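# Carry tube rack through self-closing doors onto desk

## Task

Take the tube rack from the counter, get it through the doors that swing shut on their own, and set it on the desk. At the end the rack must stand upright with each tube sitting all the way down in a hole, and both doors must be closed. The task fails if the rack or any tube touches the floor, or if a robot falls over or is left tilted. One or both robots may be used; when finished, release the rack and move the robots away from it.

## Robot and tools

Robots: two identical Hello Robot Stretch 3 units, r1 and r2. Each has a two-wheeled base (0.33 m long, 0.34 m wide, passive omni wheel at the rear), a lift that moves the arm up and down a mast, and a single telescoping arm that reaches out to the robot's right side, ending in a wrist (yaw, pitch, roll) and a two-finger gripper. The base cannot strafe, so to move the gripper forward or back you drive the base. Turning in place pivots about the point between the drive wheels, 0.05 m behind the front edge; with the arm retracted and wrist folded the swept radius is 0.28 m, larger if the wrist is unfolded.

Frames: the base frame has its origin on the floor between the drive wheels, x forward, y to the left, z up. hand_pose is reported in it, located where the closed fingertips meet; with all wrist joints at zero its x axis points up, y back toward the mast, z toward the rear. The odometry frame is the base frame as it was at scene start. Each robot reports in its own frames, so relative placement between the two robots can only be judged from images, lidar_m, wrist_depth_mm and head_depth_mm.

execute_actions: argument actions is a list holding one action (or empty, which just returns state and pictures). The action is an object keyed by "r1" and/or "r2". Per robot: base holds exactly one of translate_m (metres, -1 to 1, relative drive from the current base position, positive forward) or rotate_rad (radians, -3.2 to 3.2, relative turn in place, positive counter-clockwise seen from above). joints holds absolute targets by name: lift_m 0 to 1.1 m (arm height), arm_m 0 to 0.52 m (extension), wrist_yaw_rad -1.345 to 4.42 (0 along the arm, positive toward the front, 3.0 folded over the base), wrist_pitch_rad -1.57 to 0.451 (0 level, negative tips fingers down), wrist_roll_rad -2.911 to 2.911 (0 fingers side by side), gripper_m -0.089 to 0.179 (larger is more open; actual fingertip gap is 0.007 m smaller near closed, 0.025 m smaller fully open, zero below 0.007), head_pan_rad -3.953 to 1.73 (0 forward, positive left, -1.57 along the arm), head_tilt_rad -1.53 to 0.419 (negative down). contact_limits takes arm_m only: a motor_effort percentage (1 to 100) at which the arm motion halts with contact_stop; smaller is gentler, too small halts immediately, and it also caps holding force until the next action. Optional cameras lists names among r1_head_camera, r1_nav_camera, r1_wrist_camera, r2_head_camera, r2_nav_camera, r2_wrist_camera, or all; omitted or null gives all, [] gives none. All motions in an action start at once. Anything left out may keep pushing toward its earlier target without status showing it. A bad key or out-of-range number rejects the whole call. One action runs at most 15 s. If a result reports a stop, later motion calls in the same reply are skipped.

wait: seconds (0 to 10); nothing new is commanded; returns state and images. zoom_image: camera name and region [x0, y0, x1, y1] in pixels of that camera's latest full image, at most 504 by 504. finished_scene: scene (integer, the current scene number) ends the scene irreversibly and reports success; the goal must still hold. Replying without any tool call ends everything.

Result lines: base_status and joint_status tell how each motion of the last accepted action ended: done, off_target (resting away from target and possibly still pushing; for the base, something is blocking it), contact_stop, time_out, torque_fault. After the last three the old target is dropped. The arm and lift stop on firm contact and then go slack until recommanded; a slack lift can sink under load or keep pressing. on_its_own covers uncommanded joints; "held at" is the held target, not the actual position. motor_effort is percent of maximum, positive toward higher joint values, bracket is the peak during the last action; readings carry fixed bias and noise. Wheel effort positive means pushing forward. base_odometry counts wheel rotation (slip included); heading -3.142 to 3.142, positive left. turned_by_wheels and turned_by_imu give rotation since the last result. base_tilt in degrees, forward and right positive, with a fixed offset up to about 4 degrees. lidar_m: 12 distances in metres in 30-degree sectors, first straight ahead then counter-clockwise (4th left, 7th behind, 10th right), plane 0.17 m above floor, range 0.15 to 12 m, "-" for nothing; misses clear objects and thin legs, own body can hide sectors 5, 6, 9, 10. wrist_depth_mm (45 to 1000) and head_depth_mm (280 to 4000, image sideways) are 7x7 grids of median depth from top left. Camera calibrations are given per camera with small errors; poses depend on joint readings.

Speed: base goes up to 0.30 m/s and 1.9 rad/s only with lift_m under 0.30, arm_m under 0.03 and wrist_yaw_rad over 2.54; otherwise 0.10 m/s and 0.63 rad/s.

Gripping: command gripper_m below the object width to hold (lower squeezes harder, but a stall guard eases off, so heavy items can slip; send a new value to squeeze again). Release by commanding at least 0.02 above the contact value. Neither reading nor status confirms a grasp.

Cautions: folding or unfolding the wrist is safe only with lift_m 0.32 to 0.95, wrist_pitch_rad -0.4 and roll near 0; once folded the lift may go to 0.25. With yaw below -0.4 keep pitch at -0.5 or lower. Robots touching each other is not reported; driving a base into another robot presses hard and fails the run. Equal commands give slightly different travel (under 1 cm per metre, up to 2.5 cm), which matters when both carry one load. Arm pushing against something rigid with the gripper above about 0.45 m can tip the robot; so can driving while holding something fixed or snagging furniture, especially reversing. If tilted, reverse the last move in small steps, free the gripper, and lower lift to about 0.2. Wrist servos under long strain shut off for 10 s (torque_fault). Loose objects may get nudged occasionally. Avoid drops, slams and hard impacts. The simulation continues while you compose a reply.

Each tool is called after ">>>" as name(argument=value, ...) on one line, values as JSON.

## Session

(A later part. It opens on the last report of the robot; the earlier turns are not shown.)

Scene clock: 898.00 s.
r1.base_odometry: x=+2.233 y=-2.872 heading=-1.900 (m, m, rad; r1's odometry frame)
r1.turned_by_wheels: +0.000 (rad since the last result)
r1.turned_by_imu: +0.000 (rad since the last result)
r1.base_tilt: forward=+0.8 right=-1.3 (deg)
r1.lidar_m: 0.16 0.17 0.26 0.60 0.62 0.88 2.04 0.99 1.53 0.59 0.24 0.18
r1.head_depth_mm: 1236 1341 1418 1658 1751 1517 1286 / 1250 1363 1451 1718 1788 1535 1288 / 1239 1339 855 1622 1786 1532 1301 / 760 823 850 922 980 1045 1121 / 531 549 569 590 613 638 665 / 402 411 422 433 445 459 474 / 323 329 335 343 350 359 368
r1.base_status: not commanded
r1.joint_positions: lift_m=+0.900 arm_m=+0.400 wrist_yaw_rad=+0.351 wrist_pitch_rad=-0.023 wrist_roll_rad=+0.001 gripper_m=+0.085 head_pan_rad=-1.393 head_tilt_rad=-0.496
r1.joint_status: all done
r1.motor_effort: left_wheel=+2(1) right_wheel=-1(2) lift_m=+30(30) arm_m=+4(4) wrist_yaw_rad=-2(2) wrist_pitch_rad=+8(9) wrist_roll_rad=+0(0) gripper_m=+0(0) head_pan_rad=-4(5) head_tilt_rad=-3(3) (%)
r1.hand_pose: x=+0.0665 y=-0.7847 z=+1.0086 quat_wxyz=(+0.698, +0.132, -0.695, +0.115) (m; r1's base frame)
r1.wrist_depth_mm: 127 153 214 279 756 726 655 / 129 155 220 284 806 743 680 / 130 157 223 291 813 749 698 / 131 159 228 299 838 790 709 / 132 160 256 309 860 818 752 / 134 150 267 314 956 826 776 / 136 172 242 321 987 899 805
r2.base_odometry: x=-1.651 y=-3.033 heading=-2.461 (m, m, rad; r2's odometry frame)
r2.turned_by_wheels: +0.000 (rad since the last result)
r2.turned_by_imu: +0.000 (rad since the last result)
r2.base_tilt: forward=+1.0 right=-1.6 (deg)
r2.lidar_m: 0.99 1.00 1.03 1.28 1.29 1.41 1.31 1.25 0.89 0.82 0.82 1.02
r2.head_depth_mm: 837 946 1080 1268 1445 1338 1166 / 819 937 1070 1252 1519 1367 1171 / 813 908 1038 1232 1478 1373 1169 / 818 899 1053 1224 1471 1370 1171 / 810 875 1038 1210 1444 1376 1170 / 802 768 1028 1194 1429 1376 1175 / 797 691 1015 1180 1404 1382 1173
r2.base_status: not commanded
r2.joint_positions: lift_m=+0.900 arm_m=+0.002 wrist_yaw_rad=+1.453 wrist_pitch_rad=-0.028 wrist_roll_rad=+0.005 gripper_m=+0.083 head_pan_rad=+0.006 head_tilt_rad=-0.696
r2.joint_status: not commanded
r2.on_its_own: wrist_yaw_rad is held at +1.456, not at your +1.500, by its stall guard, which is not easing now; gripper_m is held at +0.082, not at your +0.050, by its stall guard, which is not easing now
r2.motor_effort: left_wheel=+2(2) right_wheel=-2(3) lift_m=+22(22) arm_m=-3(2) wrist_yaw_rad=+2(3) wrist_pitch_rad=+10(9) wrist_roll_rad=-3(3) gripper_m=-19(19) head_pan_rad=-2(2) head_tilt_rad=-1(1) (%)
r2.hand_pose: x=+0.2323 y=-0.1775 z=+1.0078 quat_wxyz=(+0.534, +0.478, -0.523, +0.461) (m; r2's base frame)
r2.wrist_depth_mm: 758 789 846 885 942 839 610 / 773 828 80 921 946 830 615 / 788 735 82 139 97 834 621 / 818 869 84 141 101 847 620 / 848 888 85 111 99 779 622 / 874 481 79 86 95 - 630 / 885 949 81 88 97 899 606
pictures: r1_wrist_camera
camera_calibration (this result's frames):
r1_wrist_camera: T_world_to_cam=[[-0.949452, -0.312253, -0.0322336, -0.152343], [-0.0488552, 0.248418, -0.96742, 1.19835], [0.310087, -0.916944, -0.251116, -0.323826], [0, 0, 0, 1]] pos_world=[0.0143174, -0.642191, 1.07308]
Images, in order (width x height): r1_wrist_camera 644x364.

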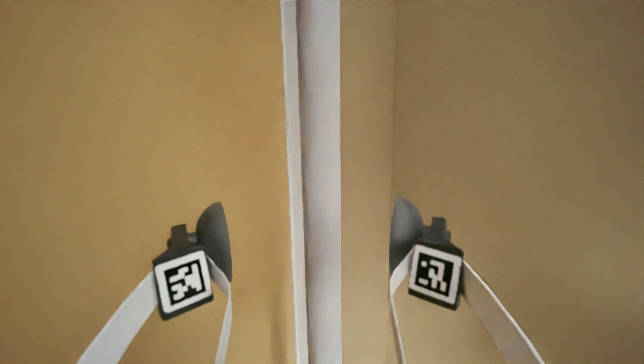

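Same as before. Repeat the sequence.

>>> execute_actions(actions=[{"r1":{"joints":{"arm_m":0.51}}}], cameras=["r1_wrist_camera"])

>>> execute_actions(actions=[{"r1":{"base":{"translate_m":-0.05},"joints":{"gripper_m":0.0,"arm_m":0.5}}}], cameras=["r1_wrist_camera"])

>>> execute_actions(actions=[{"r1":{"base":{"translate_m":-0.15},"joints":{"wrist_yaw_rad":0.5}}}], cameras=["r1_wrist_camera"])

Scene clock: 903.27 s.
r1.base_odometry: x=+2.233 y=-2.872 heading=-1.900 (m, m, rad; r1's odometry frame)
r1.turned_by_wheels: +0.000 (rad since the last result)
r1.turned_by_imu: -0.001 (rad since the last result)
r1.base_tilt: forward=+0.7 right=-1.8 (deg)
r1.lidar_m: 0.16 0.17 0.26 0.59 0.62 0.88 2.04 0.99 1.54 0.59 0.24 0.18
r1.head_depth_mm: 1239 1343 - 1619 1757 1525 1293 / 1259 1362 - 1668 1786 1527 1296 / 1264 1369 1464 1667 1784 1538 1303 / 740 838 871 934 989 1051 1119 / 541 559 579 598 622 645 673 / 410 419 430 441 453 466 480 / 330 336 342 349 357 365 374
r1.base_status: not commanded
r1.joint_positions: lift_m=+0.900 arm_m=+0.508 wrist_yaw_rad=+0.390 wrist_pitch_rad=-0.043 wrist_roll_rad=+0.000 gripper_m=+0.085 head_pan_rad=-1.393 head_tilt_rad=-0.496
r1.joint_status: all done
r1.on_its_own: arm_m is at rest, and its effort (+24) is outside its rest range (-14 to +14); wrist_yaw_rad is at rest, and its effort (-33) is outside its rest range (-12 to +12)
r1.motor_effort: left_wheel=+1(6) right_wheel=+0(6) lift_m=+31(30) arm_m=+24(26) wrist_yaw_rad=-33(34) wrist_pitch_rad=+15(16) wrist_roll_rad=+0(0) gripper_m=-3(3) head_pan_rad=-5(5) head_tilt_rad=-2(2) (%)
r1.hand_pose: x=+0.0755 y=-0.8892 z=+1.0035 quat_wxyz=(+0.697, +0.152, -0.690, +0.122) (m; r1's base frame)
r1.wrist_depth_mm: 118 141 93 309 659 625 569 / 119 143 96 315 673 636 600 / 120 145 100 324 706 671 611 / 122 147 105 333 767 690 622 / 124 144 108 357 671 720 656 / 125 140 113 365 748 749 668 / 126 160 120 377 847 783 692
r2.base_odometry: x=-1.651 y=-3.033 heading=-2.461 (m, m, rad; r2's odometry frame)
r2.turned_by_wheels: +0.000 (rad since the last result)
r2.turned_by_imu: +0.000 (rad since the last result)
r2.base_tilt: forward=+1.0 right=-1.5 (deg)
r2.lidar_m: 0.99 1.00 1.03 1.27 1.28 1.41 1.32 1.24 0.89 0.82 0.82 1.02
r2.head_depth_mm: 837 945 1081 1269 1450 1332 1166 / 818 921 1071 1248 1509 1371 1169 / 811 894 1038 1234 1478 1372 1173 / 817 871 1047 1220 1466 1374 1174 / 810 703 1037 1211 1449 1369 1172 / 804 870 1027 1193 1431 1377 1170 / 797 852 1018 1178 1406 1378 1176
r2.base_status: not commanded
r2.joint_positions: lift_m=+0.900 arm_m=+0.002 wrist_yaw_rad=+1.453 wrist_pitch_rad=-0.028 wrist_roll_rad=+0.005 gripper_m=+0.083 head_pan_rad=+0.006 head_tilt_rad=-0.696
r2.joint_status: not commanded
r2.on_its_own: wrist_yaw_rad is held at +1.456, not at your +1.500, by its stall guard, which is not easing now; gripper_m is held at +0.082, not at your +0.050, by its stall guard, which is not easing now
r2.motor_effort: left_wheel=+2(2) right_wheel=-3(3) lift_m=+22(22) arm_m=-3(1) wrist_yaw_rad=+2(2) wrist_pitch_rad=+9(10) wrist_roll_rad=-3(3) gripper_m=-18(18) head_pan_rad=-2(4) head_tilt_rad=-2(2) (%)
r2.hand_pose: x=+0.2323 y=-0.1775 z=+1.0078 quat_wxyz=(+0.534, +0.478, -0.523, +0.461) (m; r2's base frame)
r2.wrist_depth_mm: 752 805 857 908 953 843 615 / 762 819 81 913 940 826 622 / 798 704 82 139 97 835 617 / 817 869 84 141 101 840 612 / 842 882 85 111 99 785 626 / 855 481 79 86 94 - 621 / 880 965 81 88 97 876 604
pictures: r1_wrist_camera
camera_calibration (this result's frames):
r1_wrist_camera: T_world_to_cam=[[-0.936879, -0.348243, -0.0313927, -0.210396], [-0.0659157, 0.264076, -0.962247, 1.22984], [0.343385, -0.899439, -0.270362, -0.391358], [0, 0, 0, 1]] pos_world=[0.0183365, -0.750043, 1.071]
Images, in order (width x height): r1_wrist_camera 644x364.

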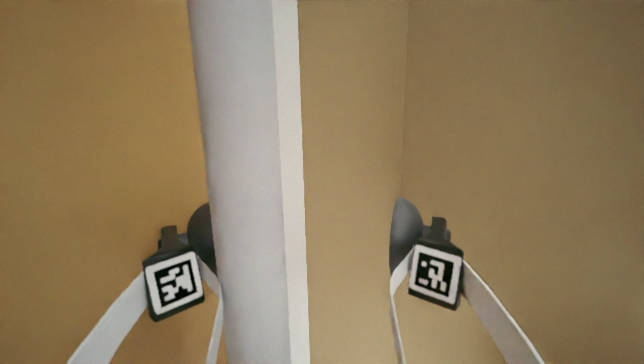

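Scene clock: 906.23 s.
r1.base_odometry: x=+2.250 y=-2.824 heading=-1.899 (m, m, rad; r1's odometry frame)
r1.turned_by_wheels: +0.001 (rad since the last result)
r1.turned_by_imu: +0.043 (rad since the last result)
r1.base_tilt: forward=+0.8 right=-1.4 (deg)
r1.lidar_m: 0.21 0.23 0.34 0.60 0.64 0.93 2.00 0.95 1.52 0.64 0.29 0.22
r1.head_depth_mm: 1228 1334 - 1608 1748 1509 1290 / 1254 1364 - 1656 1789 1526 1295 / 1241 1347 857 1633 1763 1516 1303 / 763 827 866 942 1013 1096 1184 / 568 591 618 647 677 713 754 / 445 459 474 492 510 530 553 / 367 376 386 397 409 422 437
r1.base_status: done
r1.joint_positions: lift_m=+0.900 arm_m=+0.500 wrist_yaw_rad=+0.462 wrist_pitch_rad=-0.023 wrist_roll_rad=-0.002 gripper_m=+0.001 head_pan_rad=-1.393 head_tilt_rad=-0.496
r1.joint_status: all done
r1.on_its_own: wrist_yaw_rad is held at +0.428, not at your +0.350, by its stall guard, which is still easing
r1.motor_effort: left_wheel=+10(28) right_wheel=-12(36) lift_m=+30(29) arm_m=+7(21) wrist_yaw_rad=-28(72) wrist_pitch_rad=+9(15) wrist_roll_rad=+1(2) gripper_m=-14(94) head_pan_rad=-4(4) head_tilt_rad=-2(2) (%)
r1.hand_pose: x=+0.0926 y=-0.8733 z=+1.0086 quat_wxyz=(+0.691, +0.170, -0.685, +0.154) (m; r1's base frame)
r1.wrist_depth_mm: 109 128 159 102 441 639 568 / 111 130 164 106 470 658 589 / 113 132 168 110 497 682 605 / 114 134 171 114 537 697 617 / 116 137 166 117 626 734 637 / 118 139 - 121 778 742 661 / 119 136 193 130 557 773 661
r2.base_odometry: x=-1.651 y=-3.033 heading=-2.461 (m, m, rad; r2's odometry frame)
r2.turned_by_wheels: +0.000 (rad since the last result)
r2.turned_by_imu: +0.000 (rad since the last result)
r2.base_tilt: forward=+1.1 right=-1.7 (deg)
r2.lidar_m: 0.99 1.00 1.00 1.27 1.28 1.41 1.31 1.25 0.89 0.82 0.82 1.02
r2.head_depth_mm: 835 942 1084 1271 1448 1338 1169 / 820 934 1069 1250 1516 1364 1167 / 808 894 1036 1228 1472 1372 1170 / 814 871 1041 1224 1457 1375 1172 / 810 694 1037 1207 1435 1371 1171 / 803 864 1026 1189 1416 1374 1177 / 795 861 1015 1176 1402 1382 1177
r2.base_status: not commanded
r2.joint_positions: lift_m=+0.900 arm_m=+0.002 wrist_yaw_rad=+1.453 wrist_pitch_rad=-0.028 wrist_roll_rad=+0.005 gripper_m=+0.083 head_pan_rad=+0.006 head_tilt_rad=-0.696
r2.joint_status: not commanded
r2.on_its_own: wrist_yaw_rad is held at +1.456, not at your +1.500, by its stall guard, which is not easing now; gripper_m is held at +0.082, not at your +0.050, by its stall guard, which is not easing now
r2.motor_effort: left_wheel=+2(2) right_wheel=-3(3) lift_m=+22(22) arm_m=-3(3) wrist_yaw_rad=+2(2) wrist_pitch_rad=+9(9) wrist_roll_rad=-3(3) gripper_m=-19(19) head_pan_rad=-2(2) head_tilt_rad=-1(2) (%)
r2.hand_pose: x=+0.2323 y=-0.1775 z=+1.0078 quat_wxyz=(+0.534, +0.478, -0.523, +0.461) (m; r2's base frame)
r2.wrist_depth_mm: 764 794 841 890 942 823 611 / 773 810 80 915 954 834 619 / 799 671 82 139 98 836 619 / 824 860 84 141 101 846 620 / 838 878 85 111 99 777 621 / 865 478 79 86 95 - 632 / 885 946 81 88 97 882 602
pictures: r1_wrist_camera
camera_calibration (this result's frames):
r1_wrist_camera: T_world_to_cam=[[-0.909114, -0.415516, -0.0293079, -0.25218], [-0.0785862, 0.240184, -0.967541, 1.21734], [0.409068, -0.877302, -0.251008, -0.387837], [0, 0, 0, 1]] pos_world=[0.0250578, -0.73742, 1.07308]
Images, in order (width x height): r1_wrist_camera 644x364.

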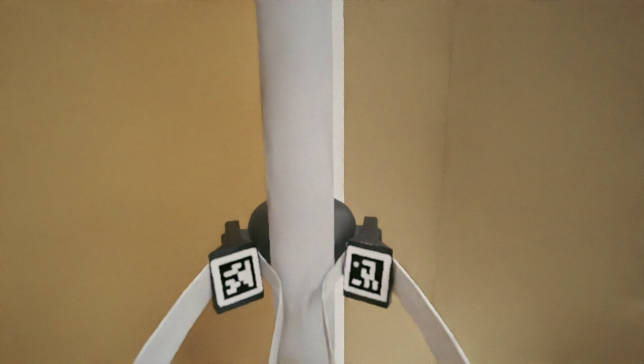

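Scene clock: 909.70 s.
r1.base_odometry: x=+2.298 y=-2.682 heading=-1.898 (m, m, rad; r1's odometry frame)
r1.turned_by_wheels: +0.000 (rad since the last result)
r1.turned_by_imu: -0.002 (rad since the last result)
r1.base_tilt: forward=+0.8 right=-1.3 (deg)
r1.lidar_m: 0.36 0.39 0.57 0.61 0.65 0.95 1.84 0.82 1.51 0.79 0.43 0.36
r1.head_depth_mm: 1215 1316 - 1601 1743 1520 1290 / 1245 1343 - 1645 1782 1518 1293 / 1263 1384 - 1694 1811 1541 1297 / 1185 1336 864 990 1205 1273 1276 / 676 726 767 818 875 940 1014 / 576 604 632 666 702 748 793 / 498 517 539 563 589 618 651
r1.base_status: done
r1.joint_positions: lift_m=+0.900 arm_m=+0.500 wrist_yaw_rad=+0.699 wrist_pitch_rad=-0.022 wrist_roll_rad=-0.002 gripper_m=+0.000 head_pan_rad=-1.393 head_tilt_rad=-0.496
r1.joint_status: wrist_yaw_rad off_target (ended at +0.699, target +0.500)
r1.on_its_own: wrist_yaw_rad is held at +0.685, not at your +0.500, by its stall guard, which is not easing now
r1.motor_effort: left_wheel=+6(22) right_wheel=-9(30) lift_m=+30(30) arm_m=+5(7) wrist_yaw_rad=-12(78) wrist_pitch_rad=+8(9) wrist_roll_rad=+1(2) gripper_m=-9(18) head_pan_rad=-4(5) head_tilt_rad=-2(2) (%)
r1.hand_pose: x=+0.1430 y=-0.8404 z=+1.0089 quat_wxyz=(+0.668, +0.249, -0.661, +0.235) (m; r1's base frame)
r1.wrist_depth_mm: 124 138 157 105 491 636 568 / 127 140 163 109 513 664 580 / 130 144 169 114 541 681 585 / 132 148 174 119 562 727 603 / 134 152 174 122 617 739 619 / 138 155 175 127 714 760 637 / 141 157 196 135 628 779 658
r2.base_odometry: x=-1.651 y=-3.033 heading=-2.461 (m, m, rad; r2's odometry frame)
r2.turned_by_wheels: +0.000 (rad since the last result)
r2.turned_by_imu: +0.000 (rad since the last result)
r2.base_tilt: forward=+1.0 right=-1.6 (deg)
r2.lidar_m: 0.89 0.92 0.88 1.27 1.28 1.41 1.32 1.24 0.89 0.82 0.82 1.02
r2.head_depth_mm: 836 942 1083 1266 1447 1335 1167 / 805 934 1068 1252 1512 1370 1172 / 701 788 896 1109 1374 1375 1172 / 728 790 932 1085 1309 1374 1171 / 732 549 660 1098 1317 1376 1176 / 735 798 945 1108 1334 1375 1174 / 739 804 953 1118 1344 1375 1173
r2.base_status: not commanded
r2.joint_positions: lift_m=+0.900 arm_m=+0.002 wrist_yaw_rad=+1.453 wrist_pitch_rad=-0.028 wrist_roll_rad=+0.005 gripper_m=+0.083 head_pan_rad=+0.006 head_tilt_rad=-0.696
r2.joint_status: not commanded
r2.on_its_own: wrist_yaw_rad is held at +1.456, not at your +1.500, by its stall guard, which is not easing now; gripper_m is held at +0.082, not at your +0.050, by its stall guard, which is not easing now
r2.motor_effort: left_wheel=+2(2) right_wheel=-3(3) lift_m=+22(22) arm_m=-2(2) wrist_yaw_rad=+2(2) wrist_pitch_rad=+10(9) wrist_roll_rad=-3(3) gripper_m=-19(17) head_pan_rad=-1(2) head_tilt_rad=-1(2) (%)
r2.hand_pose: x=+0.2323 y=-0.1775 z=+1.0078 quat_wxyz=(+0.534, +0.478, -0.523, +0.461) (m; r2's base frame)
r2.wrist_depth_mm: 723 737 734 899 929 822 609 / 721 739 80 923 940 835 615 / 759 501 82 139 97 847 620 / 775 790 84 141 101 832 631 / 791 805 85 111 99 778 617 / 819 450 79 86 95 - 624 / 843 893 81 88 97 877 600
pictures: r1_wrist_camera
camera_calibration (this result's frames):
r1_wrist_camera: T_world_to_cam=[[-0.786375, -0.617033, -0.0297215, -0.379083], [-0.131705, 0.214468, -0.967811, 1.19993], [0.603546, -0.757148, -0.249919, -0.307472], [0, 0, 0, 1]] pos_world=[0.045509, -0.724056, 1.0732]
Images, in order (width x height): r1_wrist_camera 644x364.

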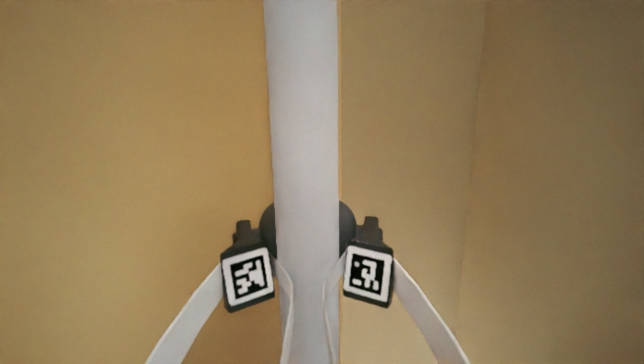

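>>> execute_actions(actions=[{"r1":{"base":{"translate_m":-0.15},"joints":{"wrist_yaw_rad":0.8}}}], cameras=["r1_wrist_camera"])

>>> execute_actions(actions=[{"r1":{"base":{"translate_m":-0.15},"joints":{"wrist_yaw_rad":0.95}}}], cameras=["r1_wrist_camera"])

>>> execute_actions(actions=[{"r1":{"base":{"translate_m":-0.15},"joints":{"wrist_yaw_rad":1.1}}}], cameras=["r1_wrist_camera"])

Scene clock: 915.30 s.
r1.base_odometry: x=+2.346 y=-2.540 heading=-1.897 (m, m, rad; r1's odometry frame)
r1.turned_by_wheels: +0.002 (rad since the last result)
r1.turned_by_imu: +0.000 (rad since the last result)
r1.base_tilt: forward=+0.8 right=-1.4 (deg)
r1.lidar_m: 0.49 0.55 0.63 0.62 0.66 0.97 1.70 0.70 0.77 0.85 0.54 0.49
r1.head_depth_mm: 1208 1305 - 1586 1734 1525 1283 / 1232 1338 - 1639 1779 1534 1296 / 1260 1362 - 1676 1806 1530 1297 / 1289 1398 1500 1675 1812 1460 1301 / 670 744 813 893 952 1055 1155 / 638 675 716 761 816 877 947 / 569 596 629 663 705 750 804
r1.base_status: done
r1.joint_positions: lift_m=+0.900 arm_m=+0.500 wrist_yaw_rad=+0.892 wrist_pitch_rad=-0.021 wrist_roll_rad=-0.002 gripper_m=+0.001 head_pan_rad=-1.393 head_tilt_rad=-0.496
r1.joint_status: wrist_yaw_rad off_target (ended at +0.892, target +0.800)
r1.on_its_own: left_wheel is at rest, and its effort (+25) is outside its rest range (-18 to +18); right_wheel is at rest, and its effort (-30) is outside its rest range (-18 to +18); wrist_yaw_rad is at rest, and its effort (-75) is outside its rest range (-12 to +12)
r1.motor_effort: left_wheel=+25(26) right_wheel=-30(31) lift_m=+30(30) arm_m=+3(5) wrist_yaw_rad=-75(76) wrist_pitch_rad=+8(8) wrist_roll_rad=+1(1) gripper_m=-19(18) head_pan_rad=-5(5) head_tilt_rad=-2(2) (%)
r1.hand_pose: x=+0.1776 y=-0.8053 z=+1.0091 quat_wxyz=(+0.642, +0.312, -0.634, +0.298) (m; r1's base frame)
r1.wrist_depth_mm: 146 155 162 183 560 661 591 / 150 160 167 189 582 691 608 / 154 165 173 196 597 735 612 / 160 169 181 203 633 764 622 / 164 175 183 124 669 778 633 / 168 180 - 129 720 802 655 / 174 184 202 232 704 824 675
r2.base_odometry: x=-1.651 y=-3.033 heading=-2.461 (m, m, rad; r2's odometry frame)
r2.turned_by_wheels: +0.000 (rad since the last result)
r2.turned_by_imu: +0.000 (rad since the last result)
r2.base_tilt: forward=+0.9 right=-1.6 (deg)
r2.lidar_m: 0.77 0.83 0.77 1.27 1.28 1.41 1.31 1.25 0.90 0.82 0.82 1.02
r2.head_depth_mm: 835 942 1078 1265 1448 1333 1171 / 794 918 1071 1253 1505 1367 1169 / 599 681 776 928 1185 1342 1168 / 635 703 495 939 1144 1331 1168 / 646 717 424 978 1182 1342 1174 / 659 747 406 1010 1224 1375 1167 / 674 763 400 1041 1269 1375 1173
r2.base_status: not commanded
r2.joint_positions: lift_m=+0.900 arm_m=+0.002 wrist_yaw_rad=+1.453 wrist_pitch_rad=-0.028 wrist_roll_rad=+0.005 gripper_m=+0.083 head_pan_rad=+0.006 head_tilt_rad=-0.696
r2.joint_status: not commanded
r2.on_its_own: wrist_yaw_rad is held at +1.456, not at your +1.500, by its stall guard, which is not easing now; gripper_m is held at +0.082, not at your +0.050, by its stall guard, which is not easing now
r2.motor_effort: left_wheel=+2(2) right_wheel=-3(2) lift_m=+22(22) arm_m=-2(2) wrist_yaw_rad=+2(2) wrist_pitch_rad=+9(9) wrist_roll_rad=-3(3) gripper_m=-19(19) head_pan_rad=-3(2) head_tilt_rad=-2(2) (%)
r2.hand_pose: x=+0.2323 y=-0.1775 z=+1.0078 quat_wxyz=(+0.534, +0.478, -0.523, +0.461) (m; r2's base frame)
r2.wrist_depth_mm: 660 639 638 893 958 825 605 / 305 664 80 914 944 828 604 / 689 394 82 139 97 831 617 / 712 459 84 141 101 835 623 / 743 728 85 111 99 779 633 / 771 410 79 86 95 - 625 / 799 785 81 88 97 893 606
pictures: r1_wrist_camera
camera_calibration (this result's frames):
r1_wrist_camera: T_world_to_cam=[[-0.653353, -0.756469, -0.02975, -0.466149], [-0.169932, 0.184835, -0.967966, 1.18019], [0.737735, -0.627368, -0.249311, -0.221631], [0, 0, 0, 1]] pos_world=[0.0594971, -0.709813, 1.07327]
Images, in order (width x height): r1_wrist_camera 644x364.

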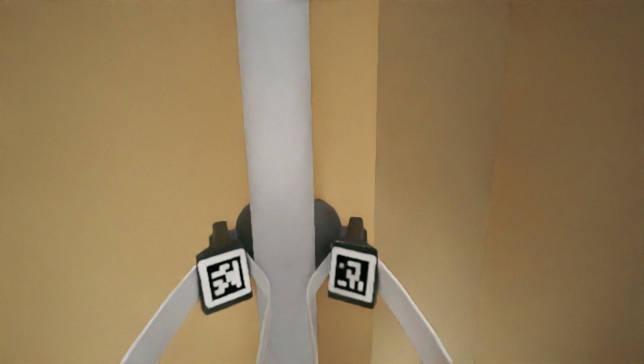

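Scene clock: 919.80 s.
r1.base_odometry: x=+2.394 y=-2.398 heading=-1.896 (m, m, rad; r1's odometry frame)
r1.turned_by_wheels: +0.001 (rad since the last result)
r1.turned_by_imu: +0.077 (rad since the last result)
r1.base_tilt: forward=+0.8 right=-1.5 (deg)
r1.lidar_m: 0.62 0.72 0.64 0.64 0.70 1.10 1.56 0.60 0.62 0.85 0.62 0.60
r1.head_depth_mm: 1203 1296 1456 1570 1716 1529 1291 / 1228 1337 - 1631 1756 1526 1298 / 1261 1376 - 1691 1808 1526 1300 / 1302 1411 1535 1711 1831 1498 1300 / 696 738 790 879 973 1087 1207 / 646 693 742 796 863 941 1034 / 598 633 673 718 770 833 907
r1.base_status: done
r1.joint_positions: lift_m=+0.900 arm_m=+0.500 wrist_yaw_rad=+1.047 wrist_pitch_rad=-0.018 wrist_roll_rad=-0.002 gripper_m=+0.000 head_pan_rad=-1.393 head_tilt_rad=-0.497
r1.joint_status: wrist_yaw_rad off_target (ended at +1.047, target +0.950)
r1.on_its_own: wrist_yaw_rad is held at +1.030, not at your +0.950, by its stall guard, which is not easing now; wrist_yaw_rad is at rest, and its effort (-14) is outside its rest range (-12 to +12)
r1.motor_effort: left_wheel=+9(55) right_wheel=-12(62) lift_m=+29(30) arm_m=+4(10) wrist_yaw_rad=-14(94) wrist_pitch_rad=+7(14) wrist_roll_rad=+1(1) gripper_m=-11(22) head_pan_rad=-4(4) head_tilt_rad=-2(2) (%)
r1.hand_pose: x=+0.2001 y=-0.7727 z=+1.0100 quat_wxyz=(+0.616, +0.359, -0.608, +0.348) (m; r1's base frame)
r1.wrist_depth_mm: 173 173 174 109 176 618 662 / 179 179 181 113 183 640 682 / 185 186 186 117 191 663 691 / 193 192 193 121 198 696 714 / 200 201 201 123 206 730 716 / 208 210 208 129 679 772 723 / 218 218 219 137 224 816 743
r2.base_odometry: x=-1.651 y=-3.033 heading=-2.461 (m, m, rad; r2's odometry frame)
r2.turned_by_wheels: +0.000 (rad since the last result)
r2.turned_by_imu: +0.000 (rad since the last result)
r2.base_tilt: forward=+0.9 right=-1.8 (deg)
r2.lidar_m: 0.69 0.77 0.69 0.77 1.29 1.41 1.32 1.25 0.89 0.82 0.82 1.02
r2.head_depth_mm: 836 944 1082 1264 1455 1339 1168 / 805 920 1072 1253 1505 1370 1168 / 552 619 699 835 1049 1306 1172 / 551 617 462 392 1023 1280 1171 / 586 661 374 447 1077 1309 1175 / 603 684 779 329 1145 1340 1175 / 624 710 819 322 1213 1378 1179
r2.base_status: not commanded
r2.joint_positions: lift_m=+0.900 arm_m=+0.002 wrist_yaw_rad=+1.453 wrist_pitch_rad=-0.028 wrist_roll_rad=+0.005 gripper_m=+0.083 head_pan_rad=+0.006 head_tilt_rad=-0.696
r2.joint_status: not commanded
r2.on_its_own: wrist_yaw_rad is held at +1.456, not at your +1.500, by its stall guard, which is not easing now; gripper_m is held at +0.082, not at your +0.050, by its stall guard, which is not easing now
r2.motor_effort: left_wheel=+2(2) right_wheel=-3(3) lift_m=+22(22) arm_m=-2(2) wrist_yaw_rad=+2(2) wrist_pitch_rad=+9(9) wrist_roll_rad=-3(3) gripper_m=-19(19) head_pan_rad=-2(1) head_tilt_rad=-2(2) (%)
r2.hand_pose: x=+0.2323 y=-0.1775 z=+1.0078 quat_wxyz=(+0.534, +0.478, -0.523, +0.461) (m; r2's base frame)
r2.wrist_depth_mm: 600 587 567 900 963 825 611 / 242 597 80 913 943 824 618 / 266 380 82 139 97 838 623 / 298 380 84 141 101 827 623 / 691 663 85 111 99 784 622 / 711 379 79 86 95 - 622 / 744 705 81 88 97 886 600
pictures: r1_wrist_camera
camera_calibration (this result's frames):
r1_wrist_camera: T_world_to_cam=[[-0.528669, -0.848293, -0.0301229, -0.522267], [-0.193465, 0.154972, -0.968791, 1.16129], [0.826487, -0.506342, -0.246044, -0.145085], [0, 0, 0, 1]] pos_world=[0.0684731, -0.696465, 1.07362]
Images, in order (width x height): r1_wrist_camera 644x364.

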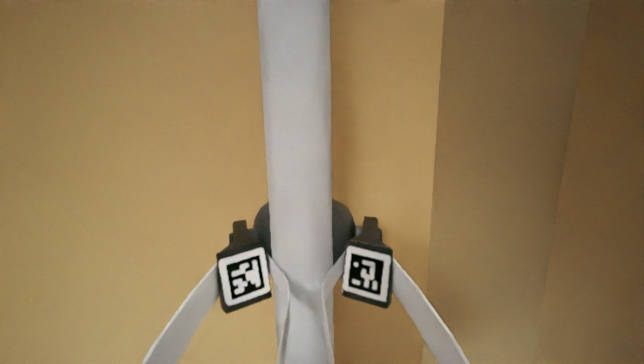

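Scene clock: 924.57 s.
r1.base_odometry: x=+2.441 y=-2.256 heading=-1.895 (m, m, rad; r1's odometry frame)
r1.turned_by_wheels: +0.001 (rad since the last result)
r1.turned_by_imu: +0.042 (rad since the last result)
r1.base_tilt: forward=+0.8 right=-1.4 (deg)
r1.lidar_m: 0.74 0.79 0.66 0.66 0.74 1.22 1.48 1.65 0.50 0.81 0.67 0.67
r1.head_depth_mm: 1183 1276 1376 1537 1691 1511 1291 / 1217 1313 - 1621 1744 1517 1289 / 1254 1371 1456 1697 1808 1527 1296 / 1294 1412 1527 1743 1848 1538 1285 / 1315 1406 786 865 954 1071 1201 / 599 677 733 798 872 963 1069 / 597 638 681 736 798 873 962
r1.base_status: done
r1.joint_positions: lift_m=+0.900 arm_m=+0.500 wrist_yaw_rad=+1.325 wrist_pitch_rad=-0.017 wrist_roll_rad=-0.001 gripper_m=+0.000 head_pan_rad=-1.393 head_tilt_rad=-0.497
r1.joint_status: wrist_yaw_rad off_target (ended at +1.325, target +1.100)
r1.on_its_own: wrist_yaw_rad is held at +1.300, not at your +1.100, by its stall guard, which is still easing; right_wheel is at rest, and its effort (-22) is outside its rest range (-18 to +18)
r1.motor_effort: left_wheel=+16(56) right_wheel=-22(67) lift_m=+30(29) arm_m=+5(7) wrist_yaw_rad=-20(85) wrist_pitch_rad=+6(8) wrist_roll_rad=+1(1) gripper_m=-12(20) head_pan_rad=-4(4) head_tilt_rad=-2(2) (%)
r1.hand_pose: x=+0.2267 y=-0.7068 z=+1.0101 quat_wxyz=(+0.562, +0.439, -0.553, +0.430) (m; r1's base frame)
r1.wrist_depth_mm: 273 233 202 116 159 150 575 / 291 248 210 119 164 155 593 / 307 258 220 123 170 610 619 / 326 269 228 126 176 628 648 / 352 288 248 127 180 650 674 / 373 303 - 133 184 681 700 / 409 334 265 209 201 725 729
r2.base_odometry: x=-1.651 y=-3.033 heading=-2.461 (m, m, rad; r2's odometry frame)
r2.turned_by_wheels: +0.000 (rad since the last result)
r2.turned_by_imu: +0.000 (rad since the last result)
r2.base_tilt: forward=+1.0 right=-1.7 (deg)
r2.lidar_m: 0.57 0.66 1.22 0.61 1.28 1.41 1.31 1.25 0.89 0.82 0.83 1.02
r2.head_depth_mm: 835 945 1082 1268 1448 1335 1169 / 818 933 1073 1248 1505 1371 1169 / 449 507 591 1140 880 1341 1168 / 460 504 539 305 905 1057 1171 / 486 549 624 748 - 1172 1174 / 514 585 679 811 - 1283 1174 / 541 620 726 877 1016 1346 1174
r2.base_status: not commanded
r2.joint_positions: lift_m=+0.900 arm_m=+0.002 wrist_yaw_rad=+1.453 wrist_pitch_rad=-0.028 wrist_roll_rad=+0.005 gripper_m=+0.083 head_pan_rad=+0.006 head_tilt_rad=-0.696
r2.joint_status: not commanded
r2.on_its_own: wrist_yaw_rad is held at +1.456, not at your +1.500, by its stall guard, which is not easing now; gripper_m is held at +0.082, not at your +0.050, by its stall guard, which is not easing now
r2.motor_effort: left_wheel=+2(2) right_wheel=-3(3) lift_m=+22(22) arm_m=-2(2) wrist_yaw_rad=+2(2) wrist_pitch_rad=+10(10) wrist_roll_rad=-3(3) gripper_m=-19(19) head_pan_rad=-2(1) head_tilt_rad=-1(1) (%)
r2.hand_pose: x=+0.2323 y=-0.1775 z=+1.0078 quat_wxyz=(+0.534, +0.478, -0.523, +0.461) (m; r2's base frame)
r2.wrist_depth_mm: 505 456 852 896 930 826 610 / 276 477 80 925 937 834 614 / 193 477 82 139 97 836 618 / 172 227 84 142 101 838 624 / 231 507 85 111 99 791 627 / 626 322 79 86 95 - 624 / 658 587 81 88 97 865 601
pictures: r1_wrist_camera
camera_calibration (this result's frames):
r1_wrist_camera: T_world_to_cam=[[-0.275427, -0.960836, -0.0305681, -0.588853], [-0.227927, 0.0961613, -0.968918, 1.12276], [0.933911, -0.259899, -0.245486, 0.0155235], [0, 0, 0, 1]] pos_world=[0.0792246, -0.669723, 1.07368]
Images, in order (width x height): r1_wrist_camera 644x364.

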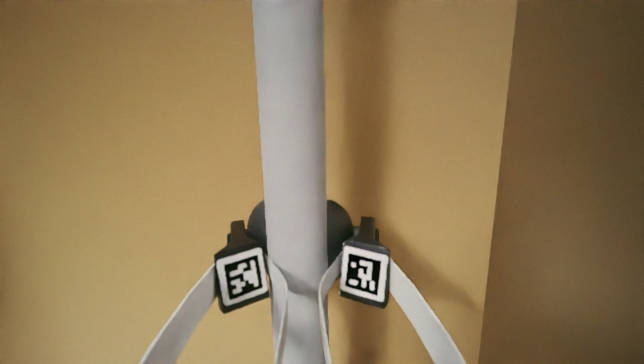

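>>> execute_actions(actions=[{"r2":{"base":{"translate_m":-0.25}},"r1":{"joints":{"wrist_yaw_rad":1.25}}}], cameras=[])

>>> execute_actions(actions=[{"r1":{"base":{"translate_m":-0.06},"joints":{"arm_m":0.4}}}], cameras=[])

>>> execute_actions(actions=[{"r1":{"base":{"translate_m":-0.06},"joints":{"arm_m":0.3}}}], cameras=["r1_wrist_camera","r2_nav_camera"])

Scene clock: 933.13 s.
r1.base_odometry: x=+2.441 y=-2.256 heading=-1.895 (m, m, rad; r1's odometry frame)
r1.turned_by_wheels: +0.000 (rad since the last result)
r1.turned_by_imu: -0.002 (rad since the last result)
r1.base_tilt: forward=+1.0 right=-1.4 (deg)
r1.lidar_m: 0.74 0.79 0.66 0.66 0.74 1.22 1.47 0.62 1.43 0.81 0.67 0.67
r1.head_depth_mm: 1179 1281 1429 1532 1698 1514 1283 / 1216 1324 - 1609 1753 1519 1290 / 1254 1361 1466 1683 1804 1527 1301 / 1291 1414 1526 1738 1858 1536 1280 / 1308 1403 777 863 949 1069 1212 / 597 675 732 798 871 958 1067 / 597 636 682 736 798 873 960
r1.base_status: not commanded
r1.joint_positions: lift_m=+0.900 arm_m=+0.500 wrist_yaw_rad=+1.333 wrist_pitch_rad=-0.017 wrist_roll_rad=-0.001 gripper_m=+0.000 head_pan_rad=-1.393 head_tilt_rad=-0.497
r1.joint_status: wrist_yaw_rad off_target (ended at +1.333, target +1.250)
r1.on_its_own: wrist_yaw_rad is held at +1.317, not at your +1.250, by its stall guard, which is not easing now; wrist_yaw_rad is at rest, and its effort (-13) is outside its rest range (-12 to +12)
r1.motor_effort: left_wheel=+12(25) right_wheel=-17(35) lift_m=+29(30) arm_m=+4(4) wrist_yaw_rad=-13(42) wrist_pitch_rad=+7(6) wrist_roll_rad=+1(1) gripper_m=-12(15) head_pan_rad=-4(5) head_tilt_rad=-2(2) (%)
r1.hand_pose: x=+0.2272 y=-0.7050 z=+1.0102 quat_wxyz=(+0.560, +0.442, -0.551, +0.433) (m; r1's base frame)
r1.wrist_depth_mm: 276 235 204 114 159 149 585 / 296 249 212 117 164 155 597 / 312 260 222 121 169 161 626 / 331 272 231 124 175 618 640 / 355 291 250 127 182 655 671 / 383 310 268 132 184 676 702 / 413 336 263 142 200 716 719
r2.base_odometry: x=-1.456 y=-2.876 heading=-2.461 (m, m, rad; r2's odometry frame)
r2.turned_by_wheels: +0.000 (rad since the last result)
r2.turned_by_imu: -0.001 (rad since the last result)
r2.base_tilt: forward=+1.0 right=-1.6 (deg)
r2.lidar_m: 0.81 0.95 0.69 1.24 1.25 1.17 1.07 1.01 0.94 0.85 0.86 1.07
r2.head_depth_mm: 1054 1193 1366 1603 1640 1340 1170 / 1048 1178 1354 1583 1652 1368 1168 / 676 751 512 1482 1611 1368 1173 / 663 717 501 1030 1245 1376 1170 / 721 816 864 1106 1347 1375 1171 / 756 859 423 1196 1480 1378 1170 / 792 910 407 1290 1573 1380 1175
r2.base_status: done
r2.joint_positions: lift_m=+0.900 arm_m=+0.002 wrist_yaw_rad=+1.453 wrist_pitch_rad=-0.028 wrist_roll_rad=+0.005 gripper_m=+0.083 head_pan_rad=+0.006 head_tilt_rad=-0.696
r2.joint_status: not commanded
r2.on_its_own: wrist_yaw_rad is held at +1.456, not at your +1.500, by its stall guard, which is not easing now; gripper_m is held at +0.082, not at your +0.050, by its stall guard, which is not easing now
r2.motor_effort: left_wheel=+2(2) right_wheel=-3(8) lift_m=+22(22) arm_m=-2(2) wrist_yaw_rad=+3(2) wrist_pitch_rad=+9(9) wrist_roll_rad=-3(3) gripper_m=-19(18) head_pan_rad=-4(2) head_tilt_rad=-2(2) (%)
r2.hand_pose: x=+0.2323 y=-0.1775 z=+1.0078 quat_wxyz=(+0.534, +0.478, -0.523, +0.461) (m; r2's base frame)
r2.wrist_depth_mm: 805 731 690 - - 863 639 / 326 399 81 - - 884 654 / 855 434 82 139 97 886 651 / 898 822 84 141 101 895 655 / 957 864 85 111 99 837 655 / 980 483 79 86 95 - 660 / - 915 81 88 97 932 636
pictures: none
No camera images: the call's "cameras" was empty. Leave "cameras" out to get every camera's image.

Scene clock: 935.10 s.
r1.base_odometry: x=+2.460 y=-2.199 heading=-1.895 (m, m, rad; r1's odometry frame)
r1.turned_by_wheels: +0.000 (rad since the last result)
r1.turned_by_imu: -0.002 (rad since the last result)
r1.base_tilt: forward=+0.9 right=-1.4 (deg)
r1.lidar_m: 0.77 0.81 0.68 0.67 0.76 1.24 1.45 0.57 0.64 0.73 0.65 0.65
r1.head_depth_mm: 1170 1270 1342 1537 1686 1514 1284 / 1205 1306 1408 1639 1739 1526 1295 / 1238 1354 1462 1700 1789 1533 1299 / 1277 1400 1539 1753 1838 1531 1275 / 1299 1392 714 786 838 968 1099 / 526 591 658 729 801 888 1000 / 546 584 629 682 746 820 912
r1.base_status: done
r1.joint_positions: lift_m=+0.900 arm_m=+0.401 wrist_yaw_rad=+1.278 wrist_pitch_rad=-0.017 wrist_roll_rad=-0.001 gripper_m=+0.000 head_pan_rad=-1.393 head_tilt_rad=-0.497
r1.joint_status: all done
r1.on_its_own: wrist_yaw_rad is held at +1.317, not at your +1.250, by its stall guard, which is still easing
r1.motor_effort: left_wheel=-4(22) right_wheel=+4(36) lift_m=+30(30) arm_m=-11(11) wrist_yaw_rad=+31(31) wrist_pitch_rad=+7(6) wrist_roll_rad=+1(1) gripper_m=-12(12) head_pan_rad=-5(5) head_tilt_rad=-3(2) (%)
r1.hand_pose: x=+0.2235 y=-0.6195 z=+1.0101 quat_wxyz=(+0.572, +0.426, -0.563, +0.417) (m; r1's base frame)
r1.wrist_depth_mm: 309 254 213 108 160 142 696 / 334 268 222 112 164 147 724 / 353 283 232 116 169 152 732 / 381 299 242 121 174 159 773 / 416 318 259 124 179 164 821 / 444 339 283 129 181 173 843 / 495 375 275 139 199 179 896
r2.base_odometry: x=-1.456 y=-2.876 heading=-2.461 (m, m, rad; r2's odometry frame)
r2.turned_by_wheels: +0.000 (rad since the last result)
r2.turned_by_imu: +0.000 (rad since the last result)
r2.base_tilt: forward=+1.0 right=-1.6 (deg)
r2.lidar_m: 0.71 0.85 0.64 0.71 1.25 1.17 1.07 1.02 0.94 0.86 0.86 1.07
r2.head_depth_mm: 1056 1195 1364 1602 1646 1334 1169 / 1047 1179 1352 1576 1658 1370 1170 / 1073 1206 1351 1655 1650 1371 1172 / 586 659 721 879 1062 1287 1172 / 599 690 385 949 1187 1341 1171 / 667 762 397 1074 1354 1374 1175 / 714 828 906 1207 1527 1376 1176
r2.base_status: not commanded
r2.joint_positions: lift_m=+0.900 arm_m=+0.002 wrist_yaw_rad=+1.453 wrist_pitch_rad=-0.028 wrist_roll_rad=+0.005 gripper_m=+0.083 head_pan_rad=+0.006 head_tilt_rad=-0.696
r2.joint_status: not commanded
r2.on_its_own: wrist_yaw_rad is held at +1.456, not at your +1.500, by its stall guard, which is not easing now; gripper_m is held at +0.082, not at your +0.050, by its stall guard, which is not easing now
r2.motor_effort: left_wheel=+2(2) right_wheel=-3(3) lift_m=+22(22) arm_m=-2(2) wrist_yaw_rad=+1(1) wrist_pitch_rad=+9(9) wrist_roll_rad=-3(3) gripper_m=-18(19) head_pan_rad=-2(3) head_tilt_rad=-2(1) (%)
r2.hand_pose: x=+0.2323 y=-0.1775 z=+1.0078 quat_wxyz=(+0.534, +0.478, -0.523, +0.461) (m; r2's base frame)
r2.wrist_depth_mm: 737 609 - - - 879 643 / 299 620 81 - - 872 650 / 321 573 82 139 97 879 649 / 372 582 84 141 101 889 653 / 872 753 85 111 99 848 661 / 926 433 79 86 95 - 672 / - 786 81 88 97 930 648
pictures: none
No camera images: the call's "cameras" was empty. Leave "cameras" out to get every camera's image.

Scene clock: 937.07 s.
r1.base_odometry: x=+2.479 y=-2.142 heading=-1.895 (m, m, rad; r1's odometry frame)
r1.turned_by_wheels: +0.000 (rad since the last result)
r1.turned_by_imu: -0.001 (rad since the last result)
r1.base_tilt: forward=+0.8 right=-1.5 (deg)
r1.lidar_m: 0.79 0.82 0.69 0.69 0.77 1.26 1.39 0.52 0.60 1.40 0.60 0.61
r1.head_depth_mm: 1157 1255 1347 - 1681 1521 1290 / 1195 1292 1410 - 1745 1525 1289 / 1233 1343 1461 1581 1783 1535 1292 / 1270 1391 1522 - 1826 1547 1277 / 1305 1398 1499 705 748 855 977 / 499 526 567 617 713 798 902 / 472 521 563 615 673 751 842
r1.base_status: done
r1.joint_positions: lift_m=+0.900 arm_m=+0.301 wrist_yaw_rad=+1.232 wrist_pitch_rad=-0.018 wrist_roll_rad=-0.001 gripper_m=+0.000 head_pan_rad=-1.393 head_tilt_rad=-0.497
r1.joint_status: all done
r1.on_its_own: wrist_yaw_rad moved -0.046 to your old target +1.250
r1.motor_effort: left_wheel=-2(16) right_wheel=+1(27) lift_m=+30(29) arm_m=-11(15) wrist_yaw_rad=+26(36) wrist_pitch_rad=+6(7) wrist_roll_rad=+1(1) gripper_m=-11(12) head_pan_rad=-4(4) head_tilt_rad=-2(2) (%)
r1.hand_pose: x=+0.2198 y=-0.5307 z=+1.0100 quat_wxyz=(+0.581, +0.413, -0.573, +0.404) (m; r1's base frame)
r1.wrist_depth_mm: 373 282 223 108 157 137 814 / 404 299 233 112 162 141 862 / 438 318 245 117 167 144 902 / 475 334 256 121 173 150 928 / 531 355 281 124 176 156 965 / 588 389 306 130 177 164 968 / 661 428 294 212 198 171 -
r2.base_odometry: x=-1.456 y=-2.876 heading=-2.461 (m, m, rad; r2's odometry frame)
r2.turned_by_wheels: +0.000 (rad since the last result)
r2.turned_by_imu: +0.000 (rad since the last result)
r2.base_tilt: forward=+1.0 right=-1.6 (deg)
r2.lidar_m: 0.61 0.71 0.60 0.68 1.25 1.17 1.07 1.01 0.93 0.85 0.86 1.06
r2.head_depth_mm: 1056 1191 1367 1599 1653 1338 1170 / 1048 1176 1352 1581 1649 1368 1169 / 3832 3758 1410 1647 1657 1373 1170 / 3780 3846 2567 1949 1564 1306 1170 / 498 568 645 765 969 1271 1171 / 517 579 582 379 1167 1343 1171 / 604 708 445 316 1467 1375 1174
r2.base_status: not commanded
r2.joint_positions: lift_m=+0.900 arm_m=+0.002 wrist_yaw_rad=+1.453 wrist_pitch_rad=-0.028 wrist_roll_rad=+0.005 gripper_m=+0.083 head_pan_rad=+0.006 head_tilt_rad=-0.696
r2.joint_status: not commanded
r2.on_its_own: wrist_yaw_rad is held at +1.456, not at your +1.500, by its stall guard, which is not easing now; gripper_m is held at +0.082, not at your +0.050, by its stall guard, which is not easing now
r2.motor_effort: left_wheel=+2(2) right_wheel=-3(3) lift_m=+22(22) arm_m=-2(2) wrist_yaw_rad=+2(3) wrist_pitch_rad=+9(10) wrist_roll_rad=-3(3) gripper_m=-19(19) head_pan_rad=-3(1) head_tilt_rad=-2(2) (%)
r2.hand_pose: x=+0.2323 y=-0.1775 z=+1.0078 quat_wxyz=(+0.534, +0.478, -0.523, +0.461) (m; r2's base frame)
r2.wrist_depth_mm: 582 502 - - - 876 643 / 626 526 80 - - 880 656 / 659 533 82 139 97 896 655 / 489 540 84 141 101 882 652 / 750 575 85 111 99 826 657 / 822 300 79 86 95 - 660 / 938 600 81 88 97 946 636
pictures: r1_wrist_camera, r2_nav_camera (sideways: a quarter turn counterclockwise sets it upright)
camera_calibration (this result's frames):
r1_wrist_camera: T_world_to_cam=[[-0.363585, -0.931058, -0.0306111, -0.386315], [-0.218454, 0.11716, -0.968789, 1.11306], [0.905585, -0.34555, -0.245991, 0.0289676], [0, 0, 0, 1]] pos_world=[0.0764629, -0.480078, 1.07362]
r2_nav_camera: T_world_to_cam=[[0.632658, 0.0121305, 0.774336, -0.974174], [0.00579651, -0.999923, 0.0109286, 0.0434079], [0.774409, -0.00242563, -0.63268, 0.778032], [0, 0, 0, 1]] pos_world=[0.0135531, 0.0571091, 1.24611]
Images, in order (width x height): r1_wrist_camera 644x364, r2_nav_camera 672x504.

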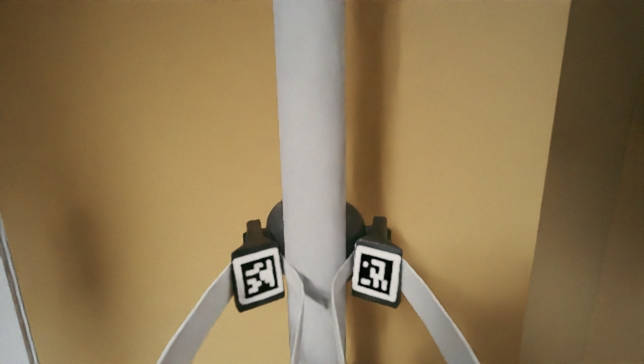

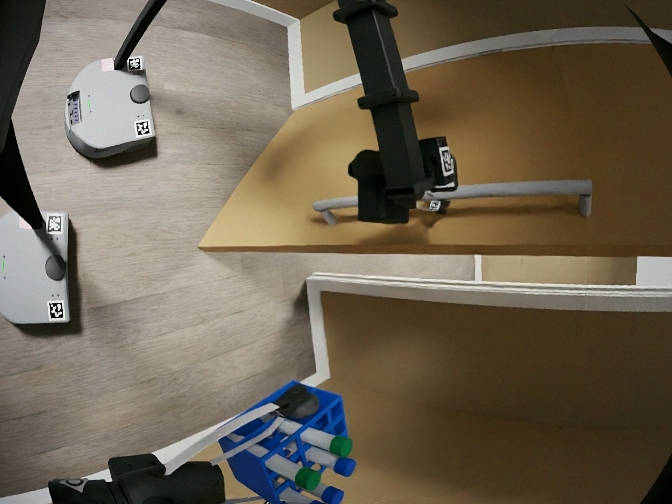

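>>> execute_actions(actions=[{"r1":{"base":{"translate_m":-0.05},"joints":{"arm_m":0.2,"wrist_yaw_rad":1.2}}}], cameras=[])

>>> execute_actions(actions=[{"r1":{"base":{"translate_m":-0.04},"joints":{"arm_m":0.1}}}], cameras=[])

>>> execute_actions(actions=[{"r1":{"base":{"translate_m":-0.03},"joints":{"arm_m":0.0}}}], cameras=["r1_nav_camera","r2_nav_camera"])

Scene clock: 946.43 s.
r1.base_odometry: x=+2.495 y=-2.095 heading=-1.895 (m, m, rad; r1's odometry frame)
r1.turned_by_wheels: +0.000 (rad since the last result)
r1.turned_by_imu: -0.001 (rad since the last result)
r1.base_tilt: forward=+0.8 right=-1.6 (deg)
r1.lidar_m: 0.79 0.84 0.70 0.70 0.79 1.26 1.34 0.48 0.57 1.39 0.53 0.56
r1.head_depth_mm: 1148 1245 1359 1460 1694 1512 1285 / 1186 1285 1410 1528 - 1529 1289 / 1219 1333 1463 1596 - 1534 1294 / 1261 1382 1523 1632 - 1545 1303 / 1299 1431 1561 1682 657 725 833 / 431 462 500 532 571 667 788 / 406 389 434 522 592 658 748
r1.base_status: done
r1.joint_positions: lift_m=+0.900 arm_m=+0.201 wrist_yaw_rad=+1.193 wrist_pitch_rad=-0.018 wrist_roll_rad=-0.001 gripper_m=+0.000 head_pan_rad=-1.393 head_tilt_rad=-0.497
r1.joint_status: all done
r1.motor_effort: left_wheel=+3(20) right_wheel=-9(32) lift_m=+30(30) arm_m=-9(12) wrist_yaw_rad=+6(31) wrist_pitch_rad=+7(7) wrist_roll_rad=+1(1) gripper_m=-9(15) head_pan_rad=-5(4) head_tilt_rad=-2(2) (%)
r1.hand_pose: x=+0.2164 y=-0.4399 z=+1.0099 quat_wxyz=(+0.589, +0.402, -0.581, +0.392) (m; r1's base frame)
r1.wrist_depth_mm: 478 319 235 109 154 132 906 / 530 340 247 114 159 135 942 / 590 366 259 118 164 139 968 / 686 397 275 123 170 143 - / 759 430 309 126 173 148 - / 775 467 335 131 173 155 - / 825 551 319 141 196 161 -
r2.base_odometry: x=-1.456 y=-2.876 heading=-2.461 (m, m, rad; r2's odometry frame)
r2.turned_by_wheels: +0.000 (rad since the last result)
r2.turned_by_imu: +0.000 (rad since the last result)
r2.base_tilt: forward=+1.0 right=-1.7 (deg)
r2.lidar_m: 0.54 0.53 0.57 0.66 1.25 1.17 1.07 1.02 0.93 0.86 0.86 1.07
r2.head_depth_mm: 1055 1190 1362 1598 1649 1335 1168 / 1047 1177 1351 1585 1659 1375 1170 / 3790 3811 1410 1648 1641 1368 1168 / 3906 - 2840 2096 1663 1371 1172 / 3895 - 2705 1945 818 1007 1147 / 426 472 544 673 862 1282 1176 / 446 528 563 693 1267 1378 1174
r2.base_status: not commanded
r2.joint_positions: lift_m=+0.900 arm_m=+0.002 wrist_yaw_rad=+1.453 wrist_pitch_rad=-0.028 wrist_roll_rad=+0.005 gripper_m=+0.083 head_pan_rad=+0.006 head_tilt_rad=-0.696
r2.joint_status: not commanded
r2.on_its_own: wrist_yaw_rad is held at +1.456, not at your +1.500, by its stall guard, which is not easing now; gripper_m is held at +0.082, not at your +0.050, by its stall guard, which is not easing now
r2.motor_effort: left_wheel=+2(2) right_wheel=-3(3) lift_m=+22(22) arm_m=-2(2) wrist_yaw_rad=+2(2) wrist_pitch_rad=+9(9) wrist_roll_rad=-3(3) gripper_m=-18(18) head_pan_rad=-3(1) head_tilt_rad=-2(2) (%)
r2.hand_pose: x=+0.2323 y=-0.1775 z=+1.0078 quat_wxyz=(+0.534, +0.478, -0.523, +0.461) (m; r2's base frame)
r2.wrist_depth_mm: 408 - - - - 869 647 / 414 - 80 - - 871 653 / 435 - 82 139 97 880 654 / 442 - 84 141 101 893 650 / 475 - 85 111 99 827 653 / 521 270 79 86 94 - 657 / 593 - 81 88 97 929 638
pictures: none
No camera images: the call's "cameras" was empty. Leave "cameras" out to get every camera's image.

Scene clock: 948.40 s.
r1.base_odometry: x=+2.508 y=-2.057 heading=-1.895 (m, m, rad; r1's odometry frame)
r1.turned_by_wheels: +0.000 (rad since the last result)
r1.turned_by_imu: +0.000 (rad since the last result)
r1.base_tilt: forward=+0.9 right=-1.5 (deg)
r1.lidar_m: 0.76 0.84 0.71 0.71 0.79 1.21 1.30 0.45 0.48 1.39 0.43 0.48
r1.head_depth_mm: 1145 1244 1343 1490 1620 - 1263 / 1177 1281 1398 1549 1696 - 1268 / 1216 1321 1455 1617 1761 - 1267 / 1252 1369 1518 1687 - - 1294 / 1292 1419 1575 1752 1890 604 690 / 1332 1418 413 446 486 553 604 / 331 358 391 425 400 519 621
r1.base_status: done
r1.joint_positions: lift_m=+0.900 arm_m=+0.100 wrist_yaw_rad=+1.203 wrist_pitch_rad=-0.019 wrist_roll_rad=-0.001 gripper_m=+0.000 head_pan_rad=-1.393 head_tilt_rad=-0.497
r1.joint_status: all done
r1.motor_effort: left_wheel=+3(12) right_wheel=-9(27) lift_m=+30(30) arm_m=-8(13) wrist_yaw_rad=-2(25) wrist_pitch_rad=+7(7) wrist_roll_rad=+1(1) gripper_m=-11(14) head_pan_rad=-5(5) head_tilt_rad=-2(2) (%)
r1.hand_pose: x=+0.2172 y=-0.3376 z=+1.0097 quat_wxyz=(+0.588, +0.405, -0.579, +0.395) (m; r1's base frame)
r1.wrist_depth_mm: 723 434 270 112 152 125 115 / 735 477 287 116 156 129 127 / 768 522 301 119 162 131 - / 798 590 323 123 168 135 - / 824 651 376 127 170 139 - / 843 745 417 133 169 142 - / 864 912 375 141 192 148 -
r2.base_odometry: x=-1.456 y=-2.876 heading=-2.461 (m, m, rad; r2's odometry frame)
r2.turned_by_wheels: +0.000 (rad since the last result)
r2.turned_by_imu: +0.000 (rad since the last result)
r2.base_tilt: forward=+0.9 right=-1.6 (deg)
r2.lidar_m: 1.25 0.49 0.55 0.55 1.25 1.17 1.07 1.02 0.93 0.85 0.86 1.06
r2.head_depth_mm: 1056 1188 1371 1606 1658 1332 1171 / 1047 1180 1351 1580 1652 1368 1172 / 3801 3804 1414 1643 1654 1372 1169 / 3887 - 2841 2092 1656 1370 1166 / 3893 - 2841 2097 1661 1376 1173 / 3843 - 2842 2107 1656 909 1126 / 3843 - 2724 546 700 1343 1170
r2.base_status: not commanded
r2.joint_positions: lift_m=+0.900 arm_m=+0.002 wrist_yaw_rad=+1.453 wrist_pitch_rad=-0.028 wrist_roll_rad=+0.005 gripper_m=+0.083 head_pan_rad=+0.006 head_tilt_rad=-0.696
r2.joint_status: not commanded
r2.on_its_own: wrist_yaw_rad is held at +1.456, not at your +1.500, by its stall guard, which is not easing now; gripper_m is held at +0.082, not at your +0.050, by its stall guard, which is not easing now
r2.motor_effort: left_wheel=+2(2) right_wheel=-3(3) lift_m=+22(22) arm_m=-3(2) wrist_yaw_rad=+2(2) wrist_pitch_rad=+9(10) wrist_roll_rad=-3(3) gripper_m=-19(19) head_pan_rad=-2(2) head_tilt_rad=-2(2) (%)
r2.hand_pose: x=+0.2323 y=-0.1775 z=+1.0078 quat_wxyz=(+0.534, +0.478, -0.523, +0.461) (m; r2's base frame)
r2.wrist_depth_mm: - - - - - 875 652 / - - 80 - - 871 649 / - - 82 139 97 890 656 / - - 84 141 101 895 649 / - - 85 111 99 810 664 / - - 79 86 95 - 663 / - - 81 88 97 937 643
pictures: none
No camera images: the call's "cameras" was empty. Leave "cameras" out to get every camera's image.

Scene clock: 950.37 s.
r1.base_odometry: x=+2.518 y=-2.028 heading=-1.894 (m, m, rad; r1's odometry frame)
r1.turned_by_wheels: +0.001 (rad since the last result)
r1.turned_by_imu: +0.000 (rad since the last result)
r1.base_tilt: forward=+1.1 right=-1.4 (deg)
r1.lidar_m: 0.70 0.85 0.71 0.71 0.80 1.19 1.27 0.44 0.43 1.38 0.33 0.38
r1.head_depth_mm: 1136 1232 1313 1483 1645 1513 - / 1175 1276 1396 1540 1694 1526 1350 / 1210 1318 1442 1606 1765 1530 1313 / 1249 1365 1507 1680 1810 1579 - / 1284 1414 1564 1756 1874 1590 - / 1335 1463 1627 1797 401 417 - / 1375 1487 297 317 354 397 464
r1.base_status: done
r1.joint_positions: lift_m=+0.900 arm_m=+0.001 wrist_yaw_rad=+1.210 wrist_pitch_rad=-0.015 wrist_roll_rad=-0.001 gripper_m=+0.000 head_pan_rad=-1.393 head_tilt_rad=-0.497
r1.joint_status: all done
r1.motor_effort: left_wheel=+1(5) right_wheel=-15(22) lift_m=+30(29) arm_m=-10(11) wrist_yaw_rad=-9(15) wrist_pitch_rad=+6(7) wrist_roll_rad=+1(1) gripper_m=-12(13) head_pan_rad=-4(5) head_tilt_rad=-2(2) (%)
r1.hand_pose: x=+0.2180 y=-0.2358 z=+1.0106 quat_wxyz=(+0.585, +0.407, -0.578, +0.398) (m; r1's base frame)
r1.wrist_depth_mm: 773 772 325 115 151 119 103 / 779 806 344 119 155 122 106 / 830 827 367 122 160 124 111 / 857 882 394 126 164 127 117 / 855 917 477 128 165 131 129 / 913 954 572 134 164 134 - / 938 977 485 181 190 137 -
r2.base_odometry: x=-1.456 y=-2.876 heading=-2.461 (m, m, rad; r2's odometry frame)
r2.turned_by_wheels: +0.000 (rad since the last result)
r2.turned_by_imu: +0.000 (rad since the last result)
r2.base_tilt: forward=+1.0 right=-1.7 (deg)
r2.lidar_m: 1.25 0.48 0.54 0.53 1.25 1.17 1.07 1.02 0.93 0.85 0.86 1.06
r2.head_depth_mm: 1053 1192 1371 1607 1648 1334 1167 / 1050 1182 1349 1576 1652 1365 1167 / 3820 3804 1409 1651 1651 1372 1174 / 3901 - 2812 2093 1653 1369 1170 / 3911 - 2850 2099 1657 1373 1169 / 3866 - 2830 2097 1661 1383 1173 / 3827 - 2877 2103 1663 1136 1102
r2.base_status: not commanded
r2.joint_positions: lift_m=+0.900 arm_m=+0.002 wrist_yaw_rad=+1.453 wrist_pitch_rad=-0.028 wrist_roll_rad=+0.005 gripper_m=+0.083 head_pan_rad=+0.006 head_tilt_rad=-0.696
r2.joint_status: not commanded
r2.on_its_own: wrist_yaw_rad is held at +1.456, not at your +1.500, by its stall guard, which is not easing now; gripper_m is held at +0.082, not at your +0.050, by its stall guard, which is not easing now
r2.motor_effort: left_wheel=+2(2) right_wheel=-3(3) lift_m=+22(22) arm_m=-3(2) wrist_yaw_rad=+2(2) wrist_pitch_rad=+9(9) wrist_roll_rad=-3(3) gripper_m=-19(19) head_pan_rad=-1(2) head_tilt_rad=-2(2) (%)
r2.hand_pose: x=+0.2323 y=-0.1775 z=+1.0078 quat_wxyz=(+0.534, +0.478, -0.523, +0.461) (m; r2's base frame)
r2.wrist_depth_mm: - - - - - 875 649 / - - 80 - - 885 648 / - - 82 139 97 875 646 / - - 84 141 101 883 657 / - - 85 111 99 831 660 / - - 79 86 95 - 666 / - - 81 88 97 931 640
pictures: r1_nav_camera (sideways: a quarter turn counterclockwise sets it upright), r2_nav_camera (sideways: a quarter turn counterclockwise sets it upright)
camera_calibration (this result's frames):
r1_nav_camera: T_world_to_cam=[[0.0350365, -0.508131, 0.860567, -1.07529], [-0.991932, -0.122654, -0.0320378, 0.0950752], [0.121832, -0.852501, -0.508329, 0.616732], [0, 0, 0, 1]] pos_world=[0.0568452, -0.00896496, 1.24191]
r2_nav_camera: T_world_to_cam=[[0.632658, 0.0121304, 0.774336, -0.974174], [0.00579627, -0.999923, 0.0109286, 0.0434079], [0.774409, -0.00242581, -0.63268, 0.778031], [0, 0, 0, 1]] pos_world=[0.0135531, 0.0571091, 1.24611]
Images, in order (width x height): r1_nav_camera 672x504, r2_nav_camera 672x504.

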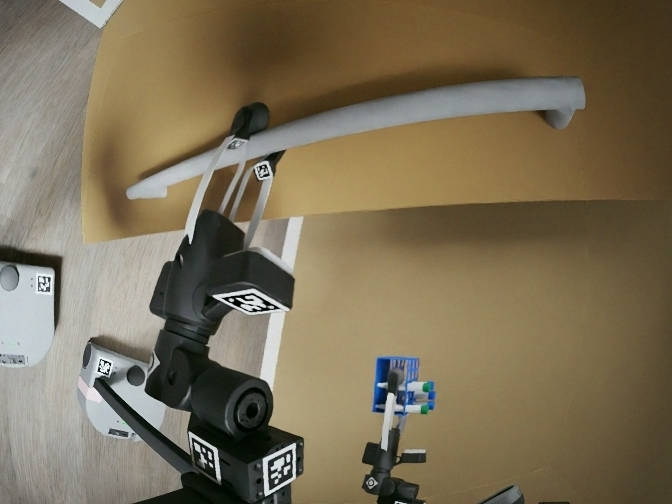

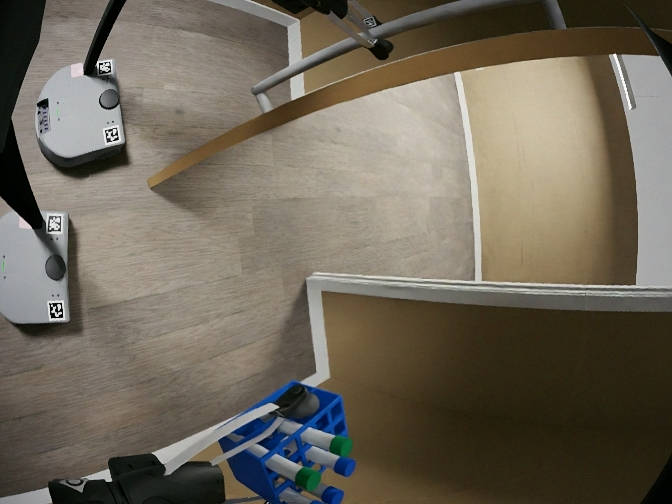

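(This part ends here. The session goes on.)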